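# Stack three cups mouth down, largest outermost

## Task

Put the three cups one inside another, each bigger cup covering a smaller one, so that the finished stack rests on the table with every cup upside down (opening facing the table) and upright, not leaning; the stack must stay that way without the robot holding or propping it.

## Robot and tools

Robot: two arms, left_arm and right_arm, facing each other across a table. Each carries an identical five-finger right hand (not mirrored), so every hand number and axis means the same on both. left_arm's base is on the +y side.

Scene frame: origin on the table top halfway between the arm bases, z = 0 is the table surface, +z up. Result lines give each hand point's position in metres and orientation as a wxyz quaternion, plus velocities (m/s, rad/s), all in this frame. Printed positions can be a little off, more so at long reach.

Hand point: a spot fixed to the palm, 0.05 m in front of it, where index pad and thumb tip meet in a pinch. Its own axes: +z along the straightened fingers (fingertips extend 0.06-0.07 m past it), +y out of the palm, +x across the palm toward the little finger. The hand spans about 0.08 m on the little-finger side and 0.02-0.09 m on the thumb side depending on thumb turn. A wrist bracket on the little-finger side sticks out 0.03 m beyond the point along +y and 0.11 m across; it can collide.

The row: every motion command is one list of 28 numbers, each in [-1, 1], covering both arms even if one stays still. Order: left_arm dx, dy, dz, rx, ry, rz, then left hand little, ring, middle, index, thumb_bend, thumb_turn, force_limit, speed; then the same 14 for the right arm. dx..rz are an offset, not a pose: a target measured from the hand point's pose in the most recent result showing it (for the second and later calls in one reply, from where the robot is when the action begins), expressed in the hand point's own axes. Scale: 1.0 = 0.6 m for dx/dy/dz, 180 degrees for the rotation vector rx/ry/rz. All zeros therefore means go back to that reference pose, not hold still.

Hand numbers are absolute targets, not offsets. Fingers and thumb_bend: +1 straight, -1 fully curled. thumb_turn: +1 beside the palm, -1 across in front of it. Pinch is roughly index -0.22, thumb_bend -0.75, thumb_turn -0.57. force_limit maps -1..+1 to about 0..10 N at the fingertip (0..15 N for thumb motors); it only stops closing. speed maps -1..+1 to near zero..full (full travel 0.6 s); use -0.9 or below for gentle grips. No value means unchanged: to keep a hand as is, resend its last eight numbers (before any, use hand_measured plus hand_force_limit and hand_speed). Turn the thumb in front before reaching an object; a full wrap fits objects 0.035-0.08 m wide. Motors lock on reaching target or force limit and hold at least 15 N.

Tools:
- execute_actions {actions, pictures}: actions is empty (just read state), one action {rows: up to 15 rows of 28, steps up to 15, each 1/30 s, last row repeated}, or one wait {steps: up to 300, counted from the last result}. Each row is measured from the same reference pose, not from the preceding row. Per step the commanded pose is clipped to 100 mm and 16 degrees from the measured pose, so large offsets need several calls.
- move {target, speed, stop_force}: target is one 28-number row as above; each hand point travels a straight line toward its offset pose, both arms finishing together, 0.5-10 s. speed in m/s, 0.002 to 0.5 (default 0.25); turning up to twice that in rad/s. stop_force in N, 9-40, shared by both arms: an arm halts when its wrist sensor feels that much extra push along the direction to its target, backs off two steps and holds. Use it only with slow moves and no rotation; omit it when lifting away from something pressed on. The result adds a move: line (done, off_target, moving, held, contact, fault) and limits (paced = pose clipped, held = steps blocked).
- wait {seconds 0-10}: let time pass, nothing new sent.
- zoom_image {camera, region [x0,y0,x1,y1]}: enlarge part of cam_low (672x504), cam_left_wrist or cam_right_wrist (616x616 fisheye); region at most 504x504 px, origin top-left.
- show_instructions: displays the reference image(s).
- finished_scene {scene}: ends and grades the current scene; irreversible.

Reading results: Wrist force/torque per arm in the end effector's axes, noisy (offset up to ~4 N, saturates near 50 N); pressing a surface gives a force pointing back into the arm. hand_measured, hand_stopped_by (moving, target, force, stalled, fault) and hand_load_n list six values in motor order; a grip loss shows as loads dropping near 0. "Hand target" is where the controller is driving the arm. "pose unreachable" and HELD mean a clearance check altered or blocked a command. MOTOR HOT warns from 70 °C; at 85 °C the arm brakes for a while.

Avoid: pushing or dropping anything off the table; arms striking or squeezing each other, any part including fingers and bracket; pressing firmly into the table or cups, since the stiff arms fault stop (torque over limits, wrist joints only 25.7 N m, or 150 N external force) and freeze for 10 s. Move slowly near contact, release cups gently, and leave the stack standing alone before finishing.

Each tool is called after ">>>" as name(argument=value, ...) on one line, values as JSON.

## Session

>>> execute_actions(actions=[])

Scene clock: 0.00 s of 6600.00 s.
left_arm: end_effector_position=(+0.2632, +0.4438, +0.4785) hand_measured=(+1.000, +1.000, +1.000, +1.000, +1.000, +1.000) hand_load_n=(+0.0, +0.0, +0.0, +0.0, +0.0, +0.0) hand_stopped_by=(target, target, target, target, target, target) hand_force_limit=0.00 hand_speed=-0.80 end_effector_quat_wxyz=(+0.007, +0.389, +0.921, +0.005) end_effector_velocity=(-0.000, +0.000, +0.000) end_effector_angular_velocity=(+0.001, -0.000, -0.000) | right_arm: end_effector_position=(+0.1338, -0.3161, +0.4872) hand_measured=(+1.000, +1.000, +1.000, +1.000, +1.000, +1.000) hand_load_n=(+0.0, +0.0, +0.0, +0.0, +0.0, +0.0) hand_stopped_by=(target, target, target, target, target, target) hand_force_limit=0.00 hand_speed=-0.80 end_effector_quat_wxyz=(+0.016, -0.375, +0.927, -0.004) end_effector_velocity=(+0.000, +0.000, +0.000) end_effector_angular_velocity=(+0.001, -0.002, +0.000)
Joint positions: left_arm=[ 0.532 -1.715  1.336  1.945  1.554 -1.875] | right_arm=[-1.213 -1.749  1.328  1.959  1.58  -1.895]
Joint velocities: left_arm=[-0.    -0.    -0.     0.001 -0.001 -0.   ] | right_arm=[-0.    -0.    -0.001 -0.001  0.    -0.   ]
Motor temperatures (°C, as the motors report them): left_arm=[30 32 29 40 34 39] | right_arm=[31 32 30 34 33 41]
Wrist force (N, on the end effector, along its own x y z axes, offset not removed): no reading
Wrist torque (N m, same axes, about the end effector's origin, offset not removed): no reading
Hand target (left_arm): +0.263, +0.444, +0.479; +0.007, +0.389, +0.921, +0.005
Hand target (right_arm): +0.134, -0.316, +0.487; +0.016, -0.375, +0.927, -0.004

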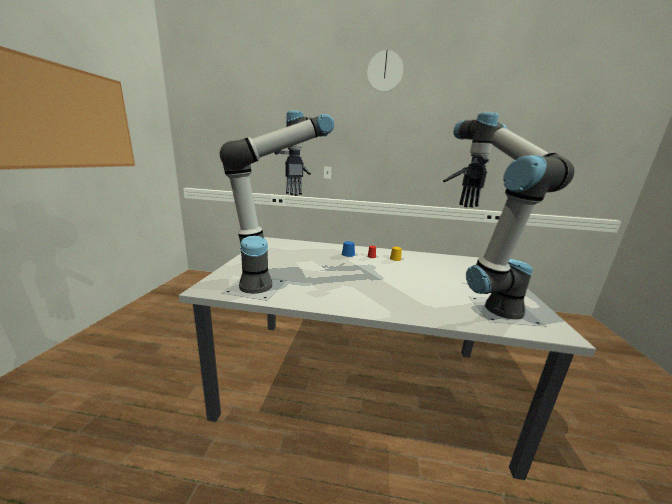

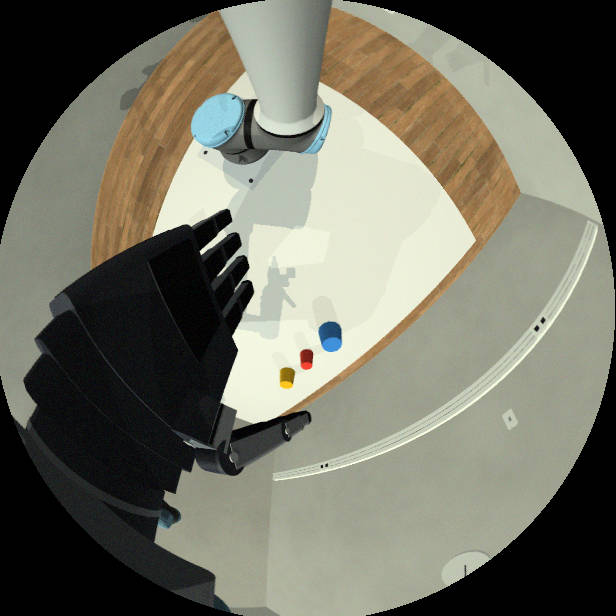

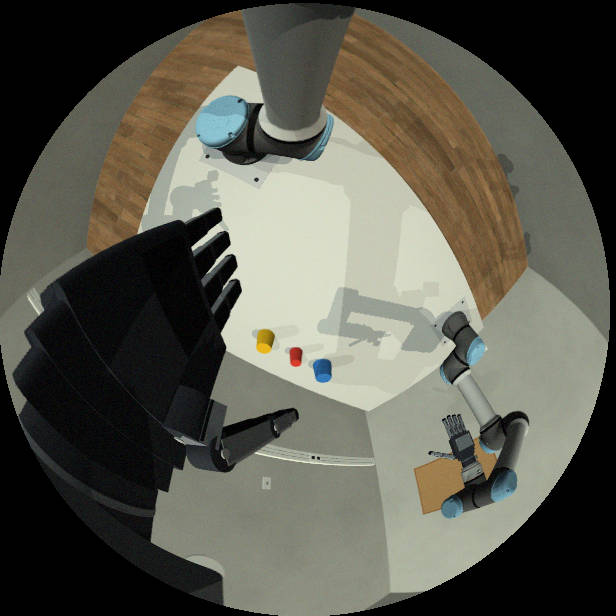

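>>> move(target=[-0.7,0.072,0.588,0.207,-0.224,-0.489,1,1,0.85,0.85,0.7,-1,0,0,-0.728,-0.28,0.62,0.208,-0.201,-0.445,1,1,0.85,0.85,0.7,-1,0,0], speed=0.3)

>>> zoom_image(camera="cam_low", region=[320,180,430,270])

Scene clock: 8.30 s of 6600.00 s.
left_arm: end_effector_position=(+0.5927, +0.1742, +0.1298) hand_measured=(+1.000, +1.000, +0.850, +0.850, +0.700, -1.000) hand_load_n=(+0.0, +0.0, +0.0, +0.0, +0.0, +0.0) hand_stopped_by=(target, target, target, target, target, target) hand_force_limit=0.00 hand_speed=0.00 end_effector_quat_wxyz=(-0.179, +0.371, -0.828, +0.381) end_effector_velocity=(+0.001, -0.000, -0.000) end_effector_angular_velocity=(-0.002, -0.001, +0.005) | right_arm: end_effector_position=(+0.5760, -0.1307, +0.1309) hand_measured=(+1.000, +1.000, +0.850, +0.850, +0.700, -1.000) hand_load_n=(+0.0, +0.0, +0.0, +0.0, +0.0, +0.0) hand_stopped_by=(target, target, target, target, target, target) hand_force_limit=0.00 hand_speed=0.00 end_effector_quat_wxyz=(+0.377, -0.824, +0.384, -0.176) end_effector_velocity=(+0.001, +0.000, -0.001) end_effector_angular_velocity=(-0.000, -0.002, +0.004)
Joint positions: left_arm=[ 0.835 -1.003  1.282  0.425  1.502 -3.181] | right_arm=[-1.262 -1.009  1.288  0.455  1.344 -3.342]
Joint velocities: left_arm=[ 0.001  0.002 -0.002 -0.002 -0.002 -0.003] | right_arm=[-0.     0.003 -0.002 -0.001 -0.002 -0.003]
Motor temperatures (°C, as the motors report them): left_arm=[30 32 29 40 34 39] | right_arm=[31 32 30 34 33 41]
Wrist force (N, on the end effector, along its own x y z axes, offset not removed): left_arm=[0.4 1.9 -4.5] | right_arm=[2.1 1.3 -0.4]
Wrist torque (N m, same axes, about the end effector's origin, offset not removed): left_arm=[0.48 0.13 0.17] | right_arm=[0.33 -0.32 0.24]
Hand target (left_arm): +0.593, +0.174, +0.130; +0.179, -0.371, +0.828, -0.381
Hand target (right_arm): +0.576, -0.131, +0.131; -0.378, +0.824, -0.384, +0.176
Off the commanded pose (left_arm): 0.000 m, 0 deg.
Off the commanded pose (right_arm): 0.000 m, 0 deg.
After step 90, 1.77 s passed at rest.
move: done

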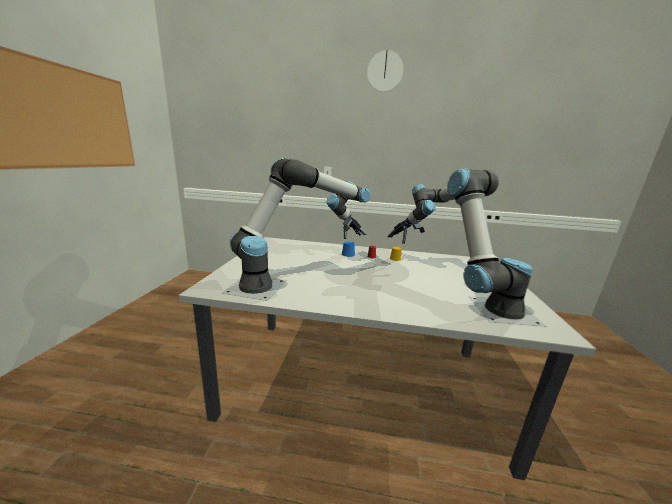

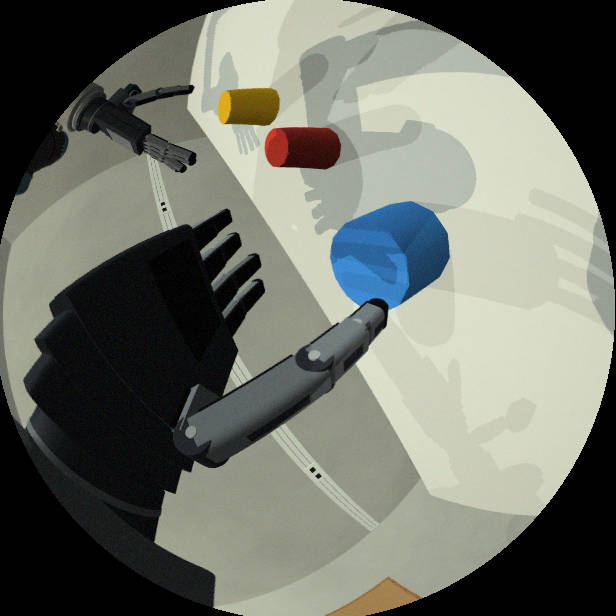

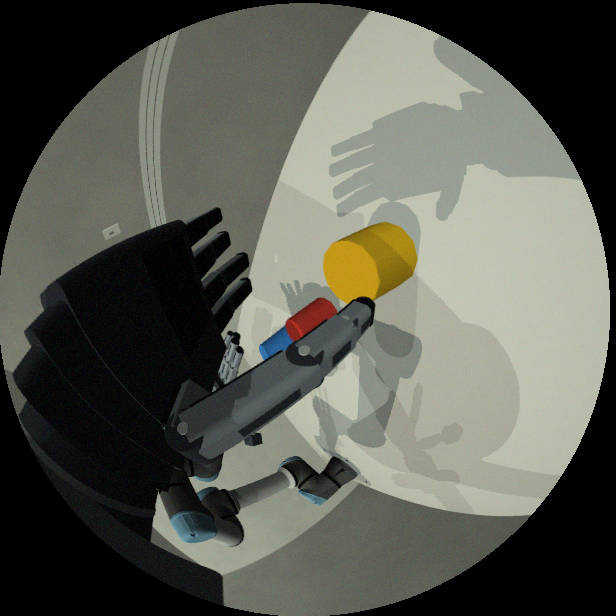

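Region (320, 180, 430, 270) of cam_low's 672x504 image, scaled by 4.582, with more detail than that image has; it fills the top 412 rows of this view, and the rest is white.

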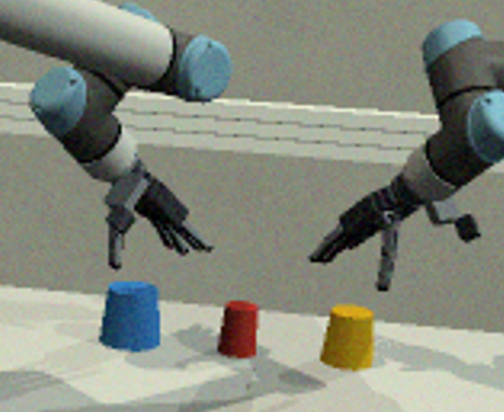

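>>> move(target=[0.008,0.036,-0.004,-0.003,0.003,-0.003,1,1,0.85,0.85,0.7,-1,0,0,-0.015,0.024,0.012,0,0,0,1,1,0.85,0.85,0.7,-1,0,0], speed=0.1)

Scene clock: 10.57 s of 6600.00 s.
left_arm: end_effector_position=(+0.5779, +0.1811, +0.1149) hand_measured=(+1.000, +1.000, +0.850, +0.850, +0.700, -1.000) hand_load_n=(+0.0, +0.0, +0.0, +0.0, +0.0, +0.0) hand_stopped_by=(target, target, target, target, target, target) hand_force_limit=0.00 hand_speed=0.00 end_effector_quat_wxyz=(-0.172, +0.374, -0.829, +0.380) end_effector_velocity=(-0.001, +0.000, -0.001) end_effector_angular_velocity=(-0.002, -0.001, +0.000) | right_arm: end_effector_position=(+0.5672, -0.1264, +0.1153) hand_measured=(+1.000, +1.000, +0.850, +0.850, +0.700, -1.000) hand_load_n=(+0.0, +0.0, +0.0, +0.0, +0.0, +0.0) hand_stopped_by=(target, target, target, target, target, target) hand_force_limit=0.00 hand_speed=0.00 end_effector_quat_wxyz=(+0.377, -0.824, +0.384, -0.176) end_effector_velocity=(-0.000, +0.000, +0.000) end_effector_angular_velocity=(+0.001, -0.002, -0.001)
Joint positions: left_arm=[ 0.83  -1.025  1.353  0.385  1.508 -3.195] | right_arm=[-1.248 -1.008  1.329  0.412  1.354 -3.333]
Joint velocities: left_arm=[-0.001 -0.002  0.005 -0.005 -0.001 -0.001] | right_arm=[ 0.001 -0.001  0.002 -0.004  0.001  0.001]
Motor temperatures (°C, as the motors report them): left_arm=[30 32 29 40 34 39] | right_arm=[31 32 30 34 33 41]
Wrist force (N, on the end effector, along its own x y z axes, offset not removed): left_arm=[1.3 0.6 -1.7] | right_arm=[0.6 -1.4 -0.4]
Wrist torque (N m, same axes, about the end effector's origin, offset not removed): left_arm=[0.13 0.06 0.11] | right_arm=[-0.14 0.04 0.07]
Hand target (left_arm): +0.578, +0.181, +0.115; +0.172, -0.374, +0.829, -0.380
Hand target (right_arm): +0.567, -0.126, +0.115; -0.377, +0.824, -0.384, +0.176
Off the commanded pose (left_arm): 0.000 m, 0 deg.
Off the commanded pose (right_arm): 0.000 m, 0 deg.
move: done

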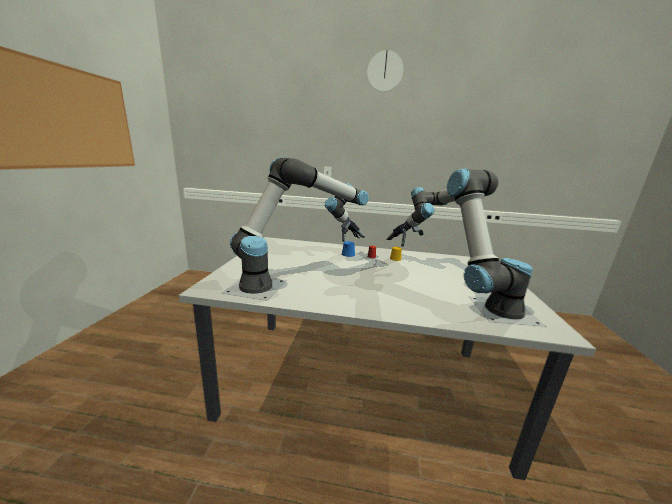

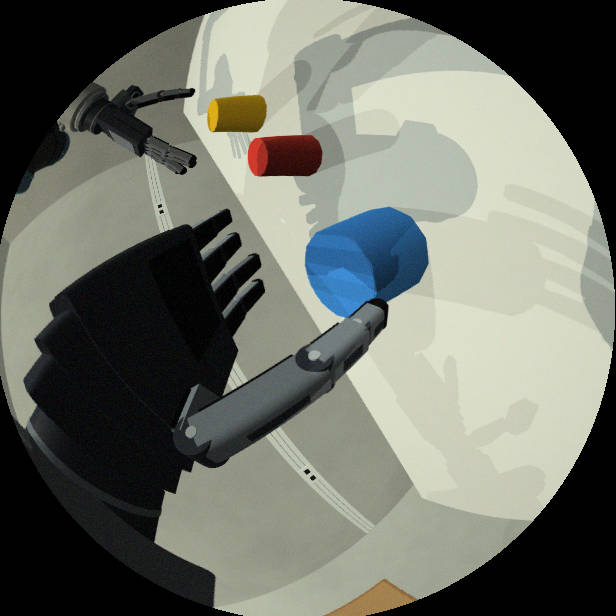

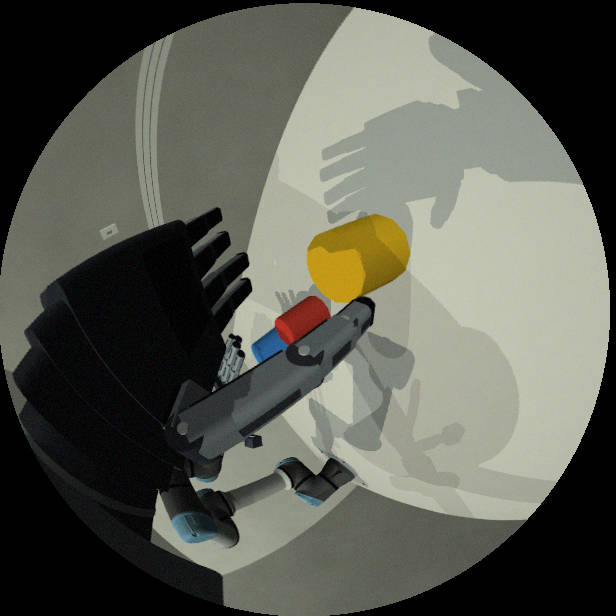

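>>> move(target=[0,0.075,0.064,0,0,0,1,1,0.85,0.85,0.7,-1,0,0,0,0.086,0.074,0,0,0,1,1,0.75,0.75,0.55,-1,0,0], speed=0.07, stop_force=10)

>>> move(target=[0,0,0,0,0,0,1,1,0,0,0.45,-1,0,-0.7,0,0,0,0,0,0,1,1,0,0,0.2,-1,0,-0.7])

Scene clock: 13.47 s of 6600.00 s.
left_arm: end_effector_position=(+0.5778, +0.1815, +0.0558) hand_measured=(+1.000, +1.000, +0.850, +0.850, +0.700, -1.000) hand_load_n=(+0.0, +0.0, +0.0, +0.0, +0.0, +0.0) hand_stopped_by=(target, target, target, target, target, target) hand_force_limit=0.00 hand_speed=0.00 end_effector_quat_wxyz=(-0.172, +0.374, -0.829, +0.380) end_effector_velocity=(+0.000, +0.001, -0.002) end_effector_angular_velocity=(+0.001, +0.000, +0.002) | right_arm: end_effector_position=(+0.5672, -0.1266, +0.0474) hand_measured=(+1.000, +1.000, +0.750, +0.750, +0.550, -1.000) hand_load_n=(+0.0, +0.0, +0.0, +0.0, +0.0, +0.0) hand_stopped_by=(target, target, target, target, target, target) hand_force_limit=0.00 hand_speed=0.00 end_effector_quat_wxyz=(+0.377, -0.824, +0.384, -0.176) end_effector_velocity=(-0.000, +0.000, -0.003) end_effector_angular_velocity=(-0.001, +0.001, -0.000)
Joint positions: left_arm=[ 0.83  -0.971  1.429  0.256  1.509 -3.194] | right_arm=[-1.248 -0.946  1.413  0.265  1.354 -3.333]
Joint velocities: left_arm=[ 0.001  0.002  0.001 -0.002 -0.001  0.   ] | right_arm=[ 0.     0.003  0.001 -0.003  0.     0.   ]
Motor temperatures (°C, as the motors report them): left_arm=[30 32 29 40 34 39] | right_arm=[31 32 30 34 33 41]
Wrist force (N, on the end effector, along its own x y z axes, offset not removed): left_arm=[1.5 4.8 0.1] | right_arm=[-1.2 -5.9 2.9]
Wrist torque (N m, same axes, about the end effector's origin, offset not removed): left_arm=[0.64 -0.24 0.41] | right_arm=[-1.15 0.12 -0.39]
Hand target (left_arm): +0.578, +0.181, +0.056; +0.172, -0.374, +0.829, -0.380
Hand target (right_arm): +0.567, -0.127, +0.047; -0.377, +0.824, -0.384, +0.176
Off the commanded pose (left_arm): 0.000 m, 0 deg.
Off the commanded pose (right_arm): 0.000 m, 0 deg.
move: done

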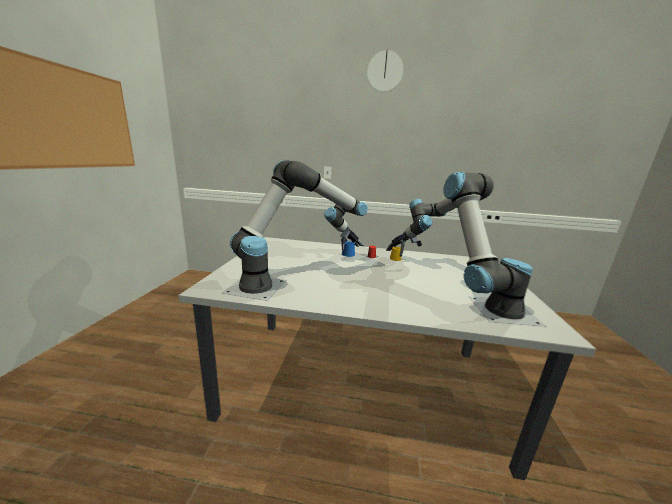

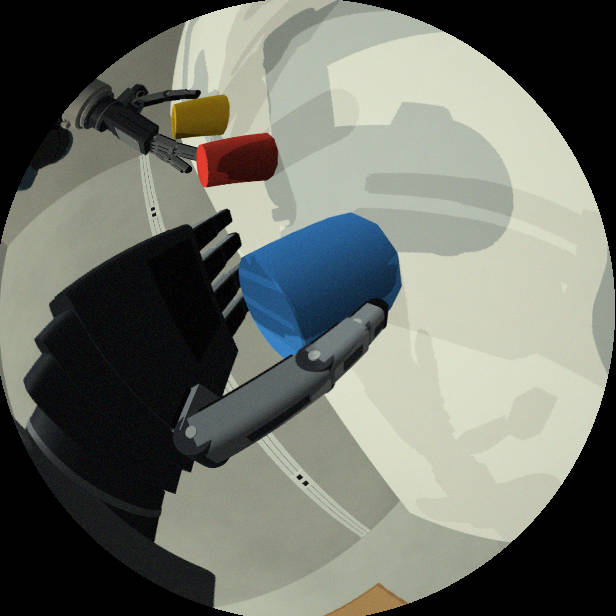

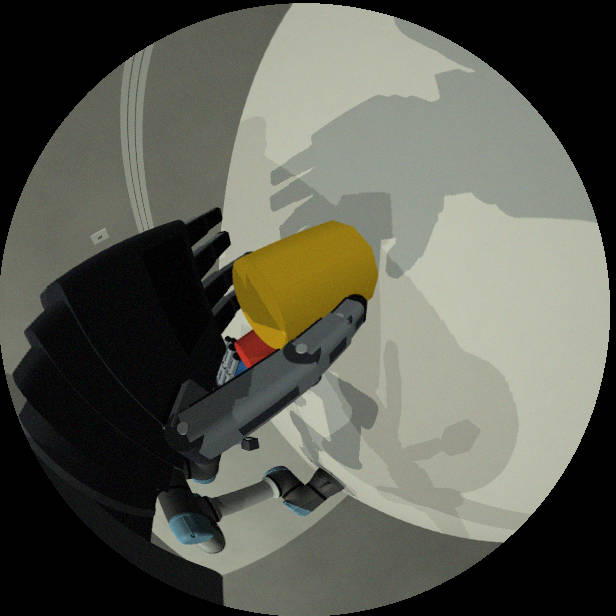

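Scene clock: 14.63 s of 6600.00 s.
left_arm: end_effector_position=(+0.5778, +0.1815, +0.0558) hand_measured=(+1.000, +1.000, +0.470, +0.404, +0.522, -1.000) hand_load_n=(+0.0, +0.0, +1.5, +8.0, +17.5, +0.5) hand_stopped_by=(target, target, force, force, force, target) hand_force_limit=0.00 hand_speed=-0.70 end_effector_quat_wxyz=(-0.172, +0.374, -0.829, +0.380) end_effector_velocity=(+0.000, +0.001, +0.000) end_effector_angular_velocity=(+0.000, +0.000, +0.001) | right_arm: end_effector_position=(+0.5672, -0.1266, +0.0473) hand_measured=(+1.000, +1.000, +0.354, +0.304, +0.312, -1.000) hand_load_n=(+0.0, +0.0, +5.0, +7.0, +10.5, -1.0) hand_stopped_by=(target, target, force, force, force, target) hand_force_limit=0.00 hand_speed=-0.70 end_effector_quat_wxyz=(+0.377, -0.824, +0.384, -0.176) end_effector_velocity=(+0.000, +0.000, -0.000) end_effector_angular_velocity=(+0.000, -0.001, +0.001)
Joint positions: left_arm=[ 0.83  -0.971  1.429  0.256  1.509 -3.194] | right_arm=[-1.248 -0.946  1.413  0.265  1.354 -3.333]
Joint velocities: left_arm=[ 0.001  0.    -0.001  0.001 -0.    -0.   ] | right_arm=[ 0.     0.001 -0.001 -0.001  0.    -0.001]
Motor temperatures (°C, as the motors report them): left_arm=[30 32 29 40 34 39] | right_arm=[31 32 30 34 33 41]
Wrist force (N, on the end effector, along its own x y z axes, offset not removed): left_arm=[1.3 -8.3 -9.0] | right_arm=[1.7 -2.0 -2.3]
Wrist torque (N m, same axes, about the end effector's origin, offset not removed): left_arm=[0.47 -0.01 0.13] | right_arm=[0.14 -0.27 -0.04]
Hand target (left_arm): +0.578, +0.181, +0.056; +0.172, -0.374, +0.829, -0.380
Hand target (right_arm): +0.567, -0.127, +0.047; -0.377, +0.824, -0.384, +0.176
Off the commanded pose (left_arm): 0.000 m, 0 deg.
Off the commanded pose (right_arm): 0.000 m, 0 deg.
move: done

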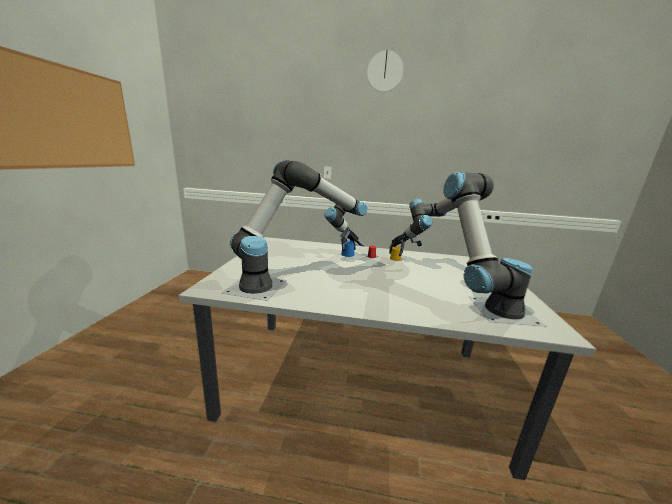

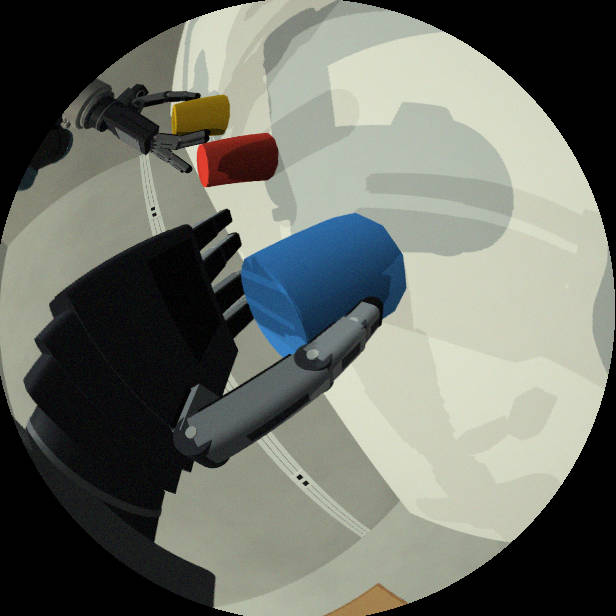

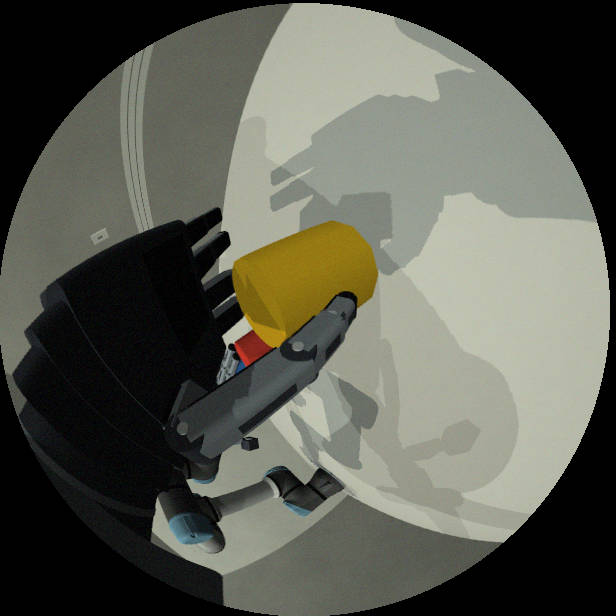

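>>> move(target=[0,-0.114,-0.098,0,0,0,1,1,0,0,0.45,-1,0,-0.7,0,-0.101,-0.087,0,0,0,1,1,0,0,0.2,-1,0,-0.7], speed=0.12)

>>> move(target=[-0.125,0.072,-0.083,0,0,0,1,1,0,0,0.45,-1,0,-0.7,-0.194,-0.106,0.123,0,0,0,1,1,0,0,0.2,-1,0,-0.7], speed=0.15)

>>> zoom_image(camera="cam_low", region=[320,180,430,270])

Scene clock: 18.07 s of 6600.00 s.
left_arm: end_effector_position=(+0.5778, +0.1812, +0.1459) hand_measured=(+1.000, +1.000, +0.470, +0.404, +0.522, -1.000) hand_load_n=(+0.0, +0.0, +1.0, +8.0, +17.5, +0.0) hand_stopped_by=(target, target, force, force, force, target) hand_force_limit=0.00 hand_speed=-0.70 end_effector_quat_wxyz=(-0.172, +0.374, -0.829, +0.380) end_effector_velocity=(-0.000, +0.000, +0.002) end_effector_angular_velocity=(+0.000, +0.000, -0.000) | right_arm: end_effector_position=(+0.5672, -0.1264, +0.1272) hand_measured=(+1.000, +1.000, +0.354, +0.304, +0.312, -1.000) hand_load_n=(+0.0, +0.0, +4.5, +6.5, +10.5, -0.5) hand_stopped_by=(target, target, force, force, force, target) hand_force_limit=0.00 hand_speed=-0.70 end_effector_quat_wxyz=(+0.377, -0.824, +0.384, -0.176) end_effector_velocity=(-0.001, +0.000, +0.001) end_effector_angular_velocity=(-0.000, +0.000, +0.001)
Joint positions: left_arm=[ 0.83  -1.047  1.305  0.455  1.508 -3.195] | right_arm=[-1.248 -1.017  1.311  0.439  1.354 -3.333]
Joint velocities: left_arm=[-0.    -0.001 -0.003  0.004 -0.    -0.   ] | right_arm=[ 0.001 -0.001 -0.002  0.003  0.    -0.   ]
Motor temperatures (°C, as the motors report them): left_arm=[30 32 29 40 34 39] | right_arm=[31 32 30 34 33 41]
Wrist force (N, on the end effector, along its own x y z axes, offset not removed): left_arm=[1.0 3.5 -0.3] | right_arm=[0.4 2.4 0.4]
Wrist torque (N m, same axes, about the end effector's origin, offset not removed): left_arm=[0.40 0.06 0.27] | right_arm=[0.43 0.07 0.13]
Hand target (left_arm): +0.578, +0.181, +0.146; +0.172, -0.374, +0.829, -0.380
Hand target (right_arm): +0.567, -0.126, +0.127; -0.377, +0.824, -0.384, +0.176
Off the commanded pose (left_arm): 0.000 m, 0 deg.
Off the commanded pose (right_arm): 0.000 m, 0 deg.
move: done

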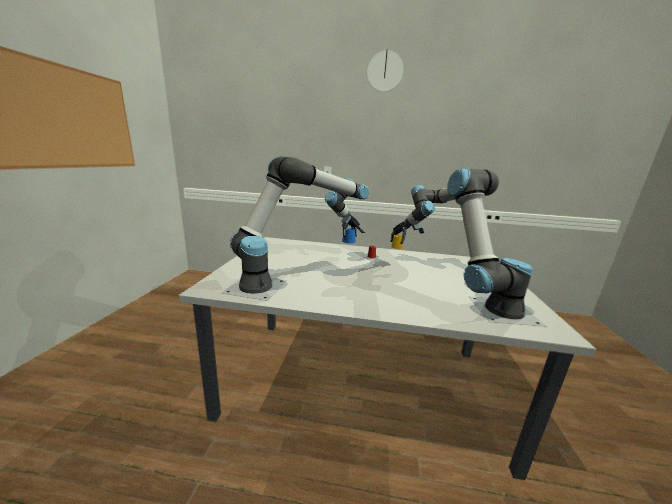

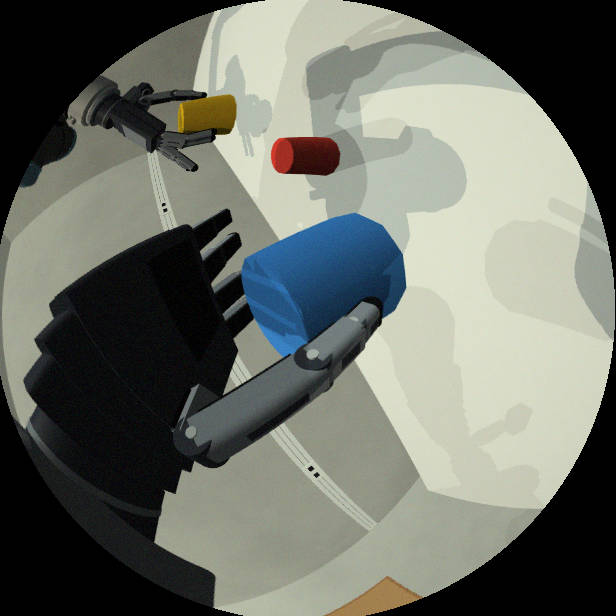

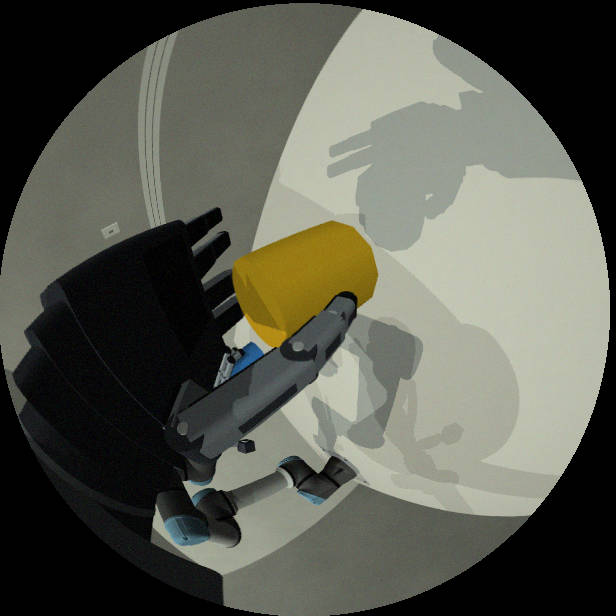

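Scene clock: 19.57 s of 6600.00 s.
left_arm: end_effector_position=(+0.5781, +0.2811, +0.1461) hand_measured=(+1.000, +1.000, +0.470, +0.404, +0.522, -1.000) hand_load_n=(+0.0, +0.0, +1.0, +8.0, +17.5, +0.0) hand_stopped_by=(target, target, force, force, force, target) hand_force_limit=0.00 hand_speed=-0.70 end_effector_quat_wxyz=(-0.172, +0.374, -0.829, +0.380) end_effector_velocity=(-0.000, +0.000, -0.001) end_effector_angular_velocity=(-0.000, +0.000, -0.001) | right_arm: end_effector_position=(+0.5670, +0.0252, +0.1269) hand_measured=(+1.000, +1.000, +0.354, +0.304, +0.312, -1.000) hand_load_n=(+0.0, +0.0, +4.5, +6.5, +10.5, -0.5) hand_stopped_by=(target, target, force, force, force, target) hand_force_limit=0.00 hand_speed=-0.70 end_effector_quat_wxyz=(+0.377, -0.824, +0.384, -0.176) end_effector_velocity=(+0.000, +0.000, +0.001) end_effector_angular_velocity=(-0.001, +0.001, -0.000)
Joint positions: left_arm=[ 0.978 -1.155  1.468  0.399  1.62  -3.097] | right_arm=[-1.023 -0.742  0.84   0.615  1.524 -3.183]
Joint velocities: left_arm=[ 0.     0.     0.001 -0.002  0.001  0.001] | right_arm=[ 0.001  0.003 -0.007  0.006  0.001  0.   ]
Motor temperatures (°C, as the motors report them): left_arm=[30 32 29 40 34 39] | right_arm=[31 32 30 34 33 41]
Wrist force (N, on the end effector, along its own x y z axes, offset not removed): left_arm=[0.7 4.7 -1.7] | right_arm=[-2.0 0.4 -0.5]
Wrist torque (N m, same axes, about the end effector's origin, offset not removed): left_arm=[0.60 0.13 0.33] | right_arm=[0.15 0.50 -0.12]
Hand target (left_arm): +0.578, +0.281, +0.146; +0.172, -0.374, +0.829, -0.380
Hand target (right_arm): +0.567, +0.025, +0.127; -0.377, +0.824, -0.384, +0.176
Off the commanded pose (left_arm): 0.000 m, 0 deg.
Off the commanded pose (right_arm): 0.000 m, 0 deg.
move: done

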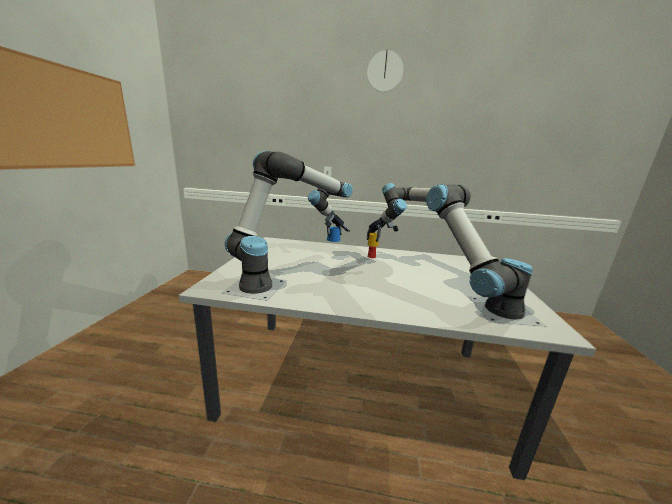

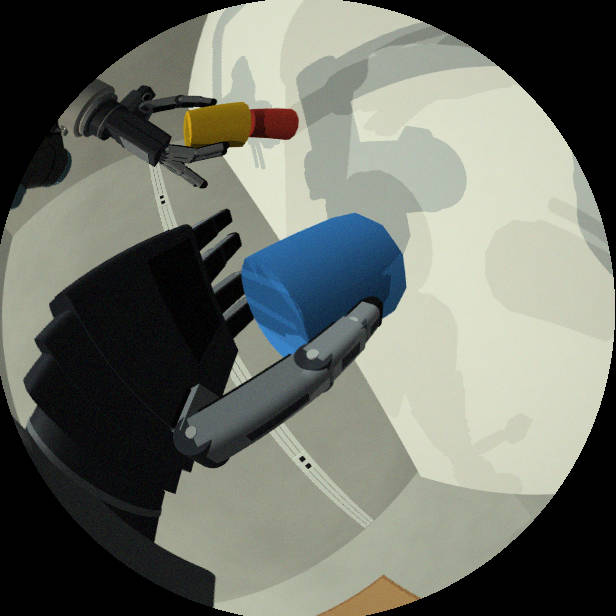

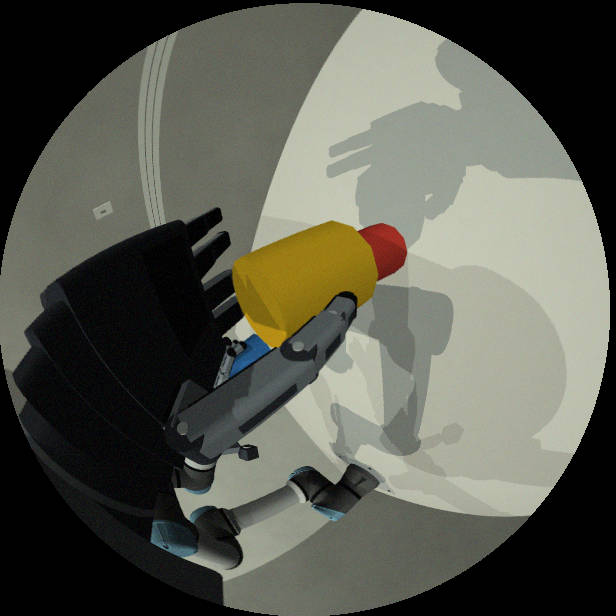

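Region (320, 180, 430, 270) of cam_low's 672x504 image, scaled by 4.582, with more detail than that image has; it fills the top 412 rows of this view, and the rest is white.

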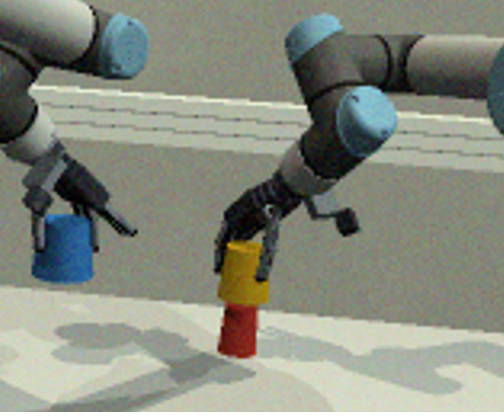

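>>> move(target=[0,0,0,0,0,0,1,1,0,0,0.45,-1,0,-0.7,-0.003,0.099,0.086,0,0,0,1,1,0,0,0.2,-1,0,-0.7], speed=0.045, stop_force=10)

Scene clock: 22.87 s of 6600.00 s.
left_arm: end_effector_position=(+0.5781, +0.2811, +0.1461) hand_measured=(+1.000, +1.000, +0.470, +0.404, +0.522, -1.000) hand_load_n=(+0.0, +0.0, +1.0, +8.0, +17.5, +0.0) hand_stopped_by=(target, target, force, force, force, target) hand_force_limit=0.00 hand_speed=-0.70 end_effector_quat_wxyz=(-0.172, +0.374, -0.829, +0.380) end_effector_velocity=(+0.000, -0.000, +0.000) end_effector_angular_velocity=(-0.001, -0.001, -0.000) | right_arm: end_effector_position=(+0.5661, +0.0266, +0.0483) hand_measured=(+1.000, +1.000, +0.354, +0.304, +0.312, -1.000) hand_load_n=(+0.0, +0.0, +4.5, +6.5, +10.5, -0.5) hand_stopped_by=(target, target, force, force, force, target) hand_force_limit=0.00 hand_speed=-0.70 end_effector_quat_wxyz=(+0.377, -0.824, +0.384, -0.176) end_effector_velocity=(-0.000, +0.001, -0.001) end_effector_angular_velocity=(+0.001, -0.001, +0.001)
Joint positions: left_arm=[ 0.978 -1.155  1.468  0.399  1.62  -3.097] | right_arm=[-1.02  -0.698  0.963  0.448  1.526 -3.181]
Joint velocities: left_arm=[ 0.    -0.001 -0.    -0.     0.     0.   ] | right_arm=[ 0.001  0.     0.001 -0.003  0.    -0.   ]
Motor temperatures (°C, as the motors report them): left_arm=[30 32 29 40 34 39] | right_arm=[31 32 30 34 33 41]
Wrist force (N, on the end effector, along its own x y z axes, offset not removed): left_arm=[3.6 0.8 -3.7] | right_arm=[-1.9 -3.3 0.9]
Wrist torque (N m, same axes, about the end effector's origin, offset not removed): left_arm=[0.31 -0.44 0.43] | right_arm=[-0.71 0.25 -0.04]
Hand target (left_arm): +0.578, +0.281, +0.146; +0.172, -0.374, +0.829, -0.380
Hand target (right_arm): +0.566, +0.027, +0.048; -0.377, +0.824, -0.384, +0.176
Off the commanded pose (left_arm): 0.000 m, 0 deg.
Off the commanded pose (right_arm): 0.000 m, 0 deg.
move: done

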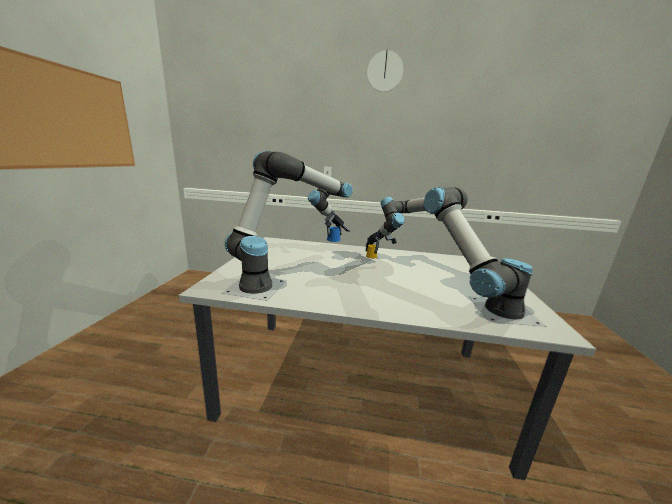

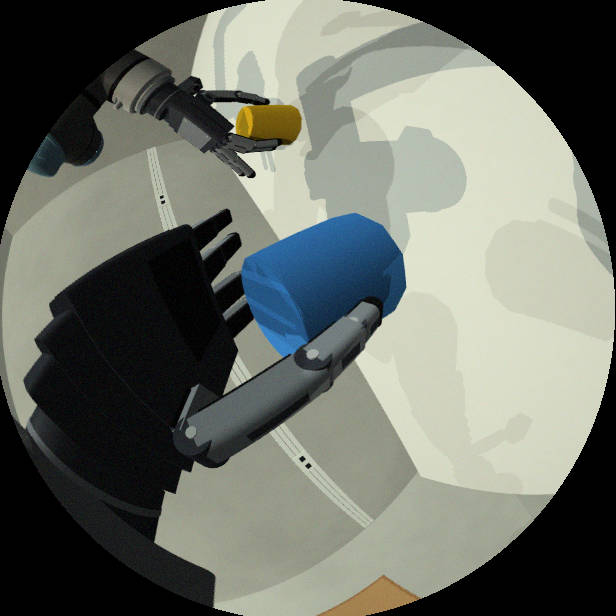

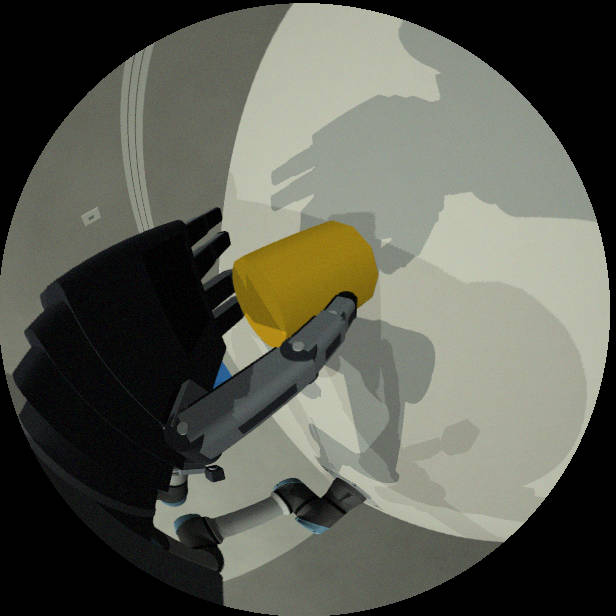

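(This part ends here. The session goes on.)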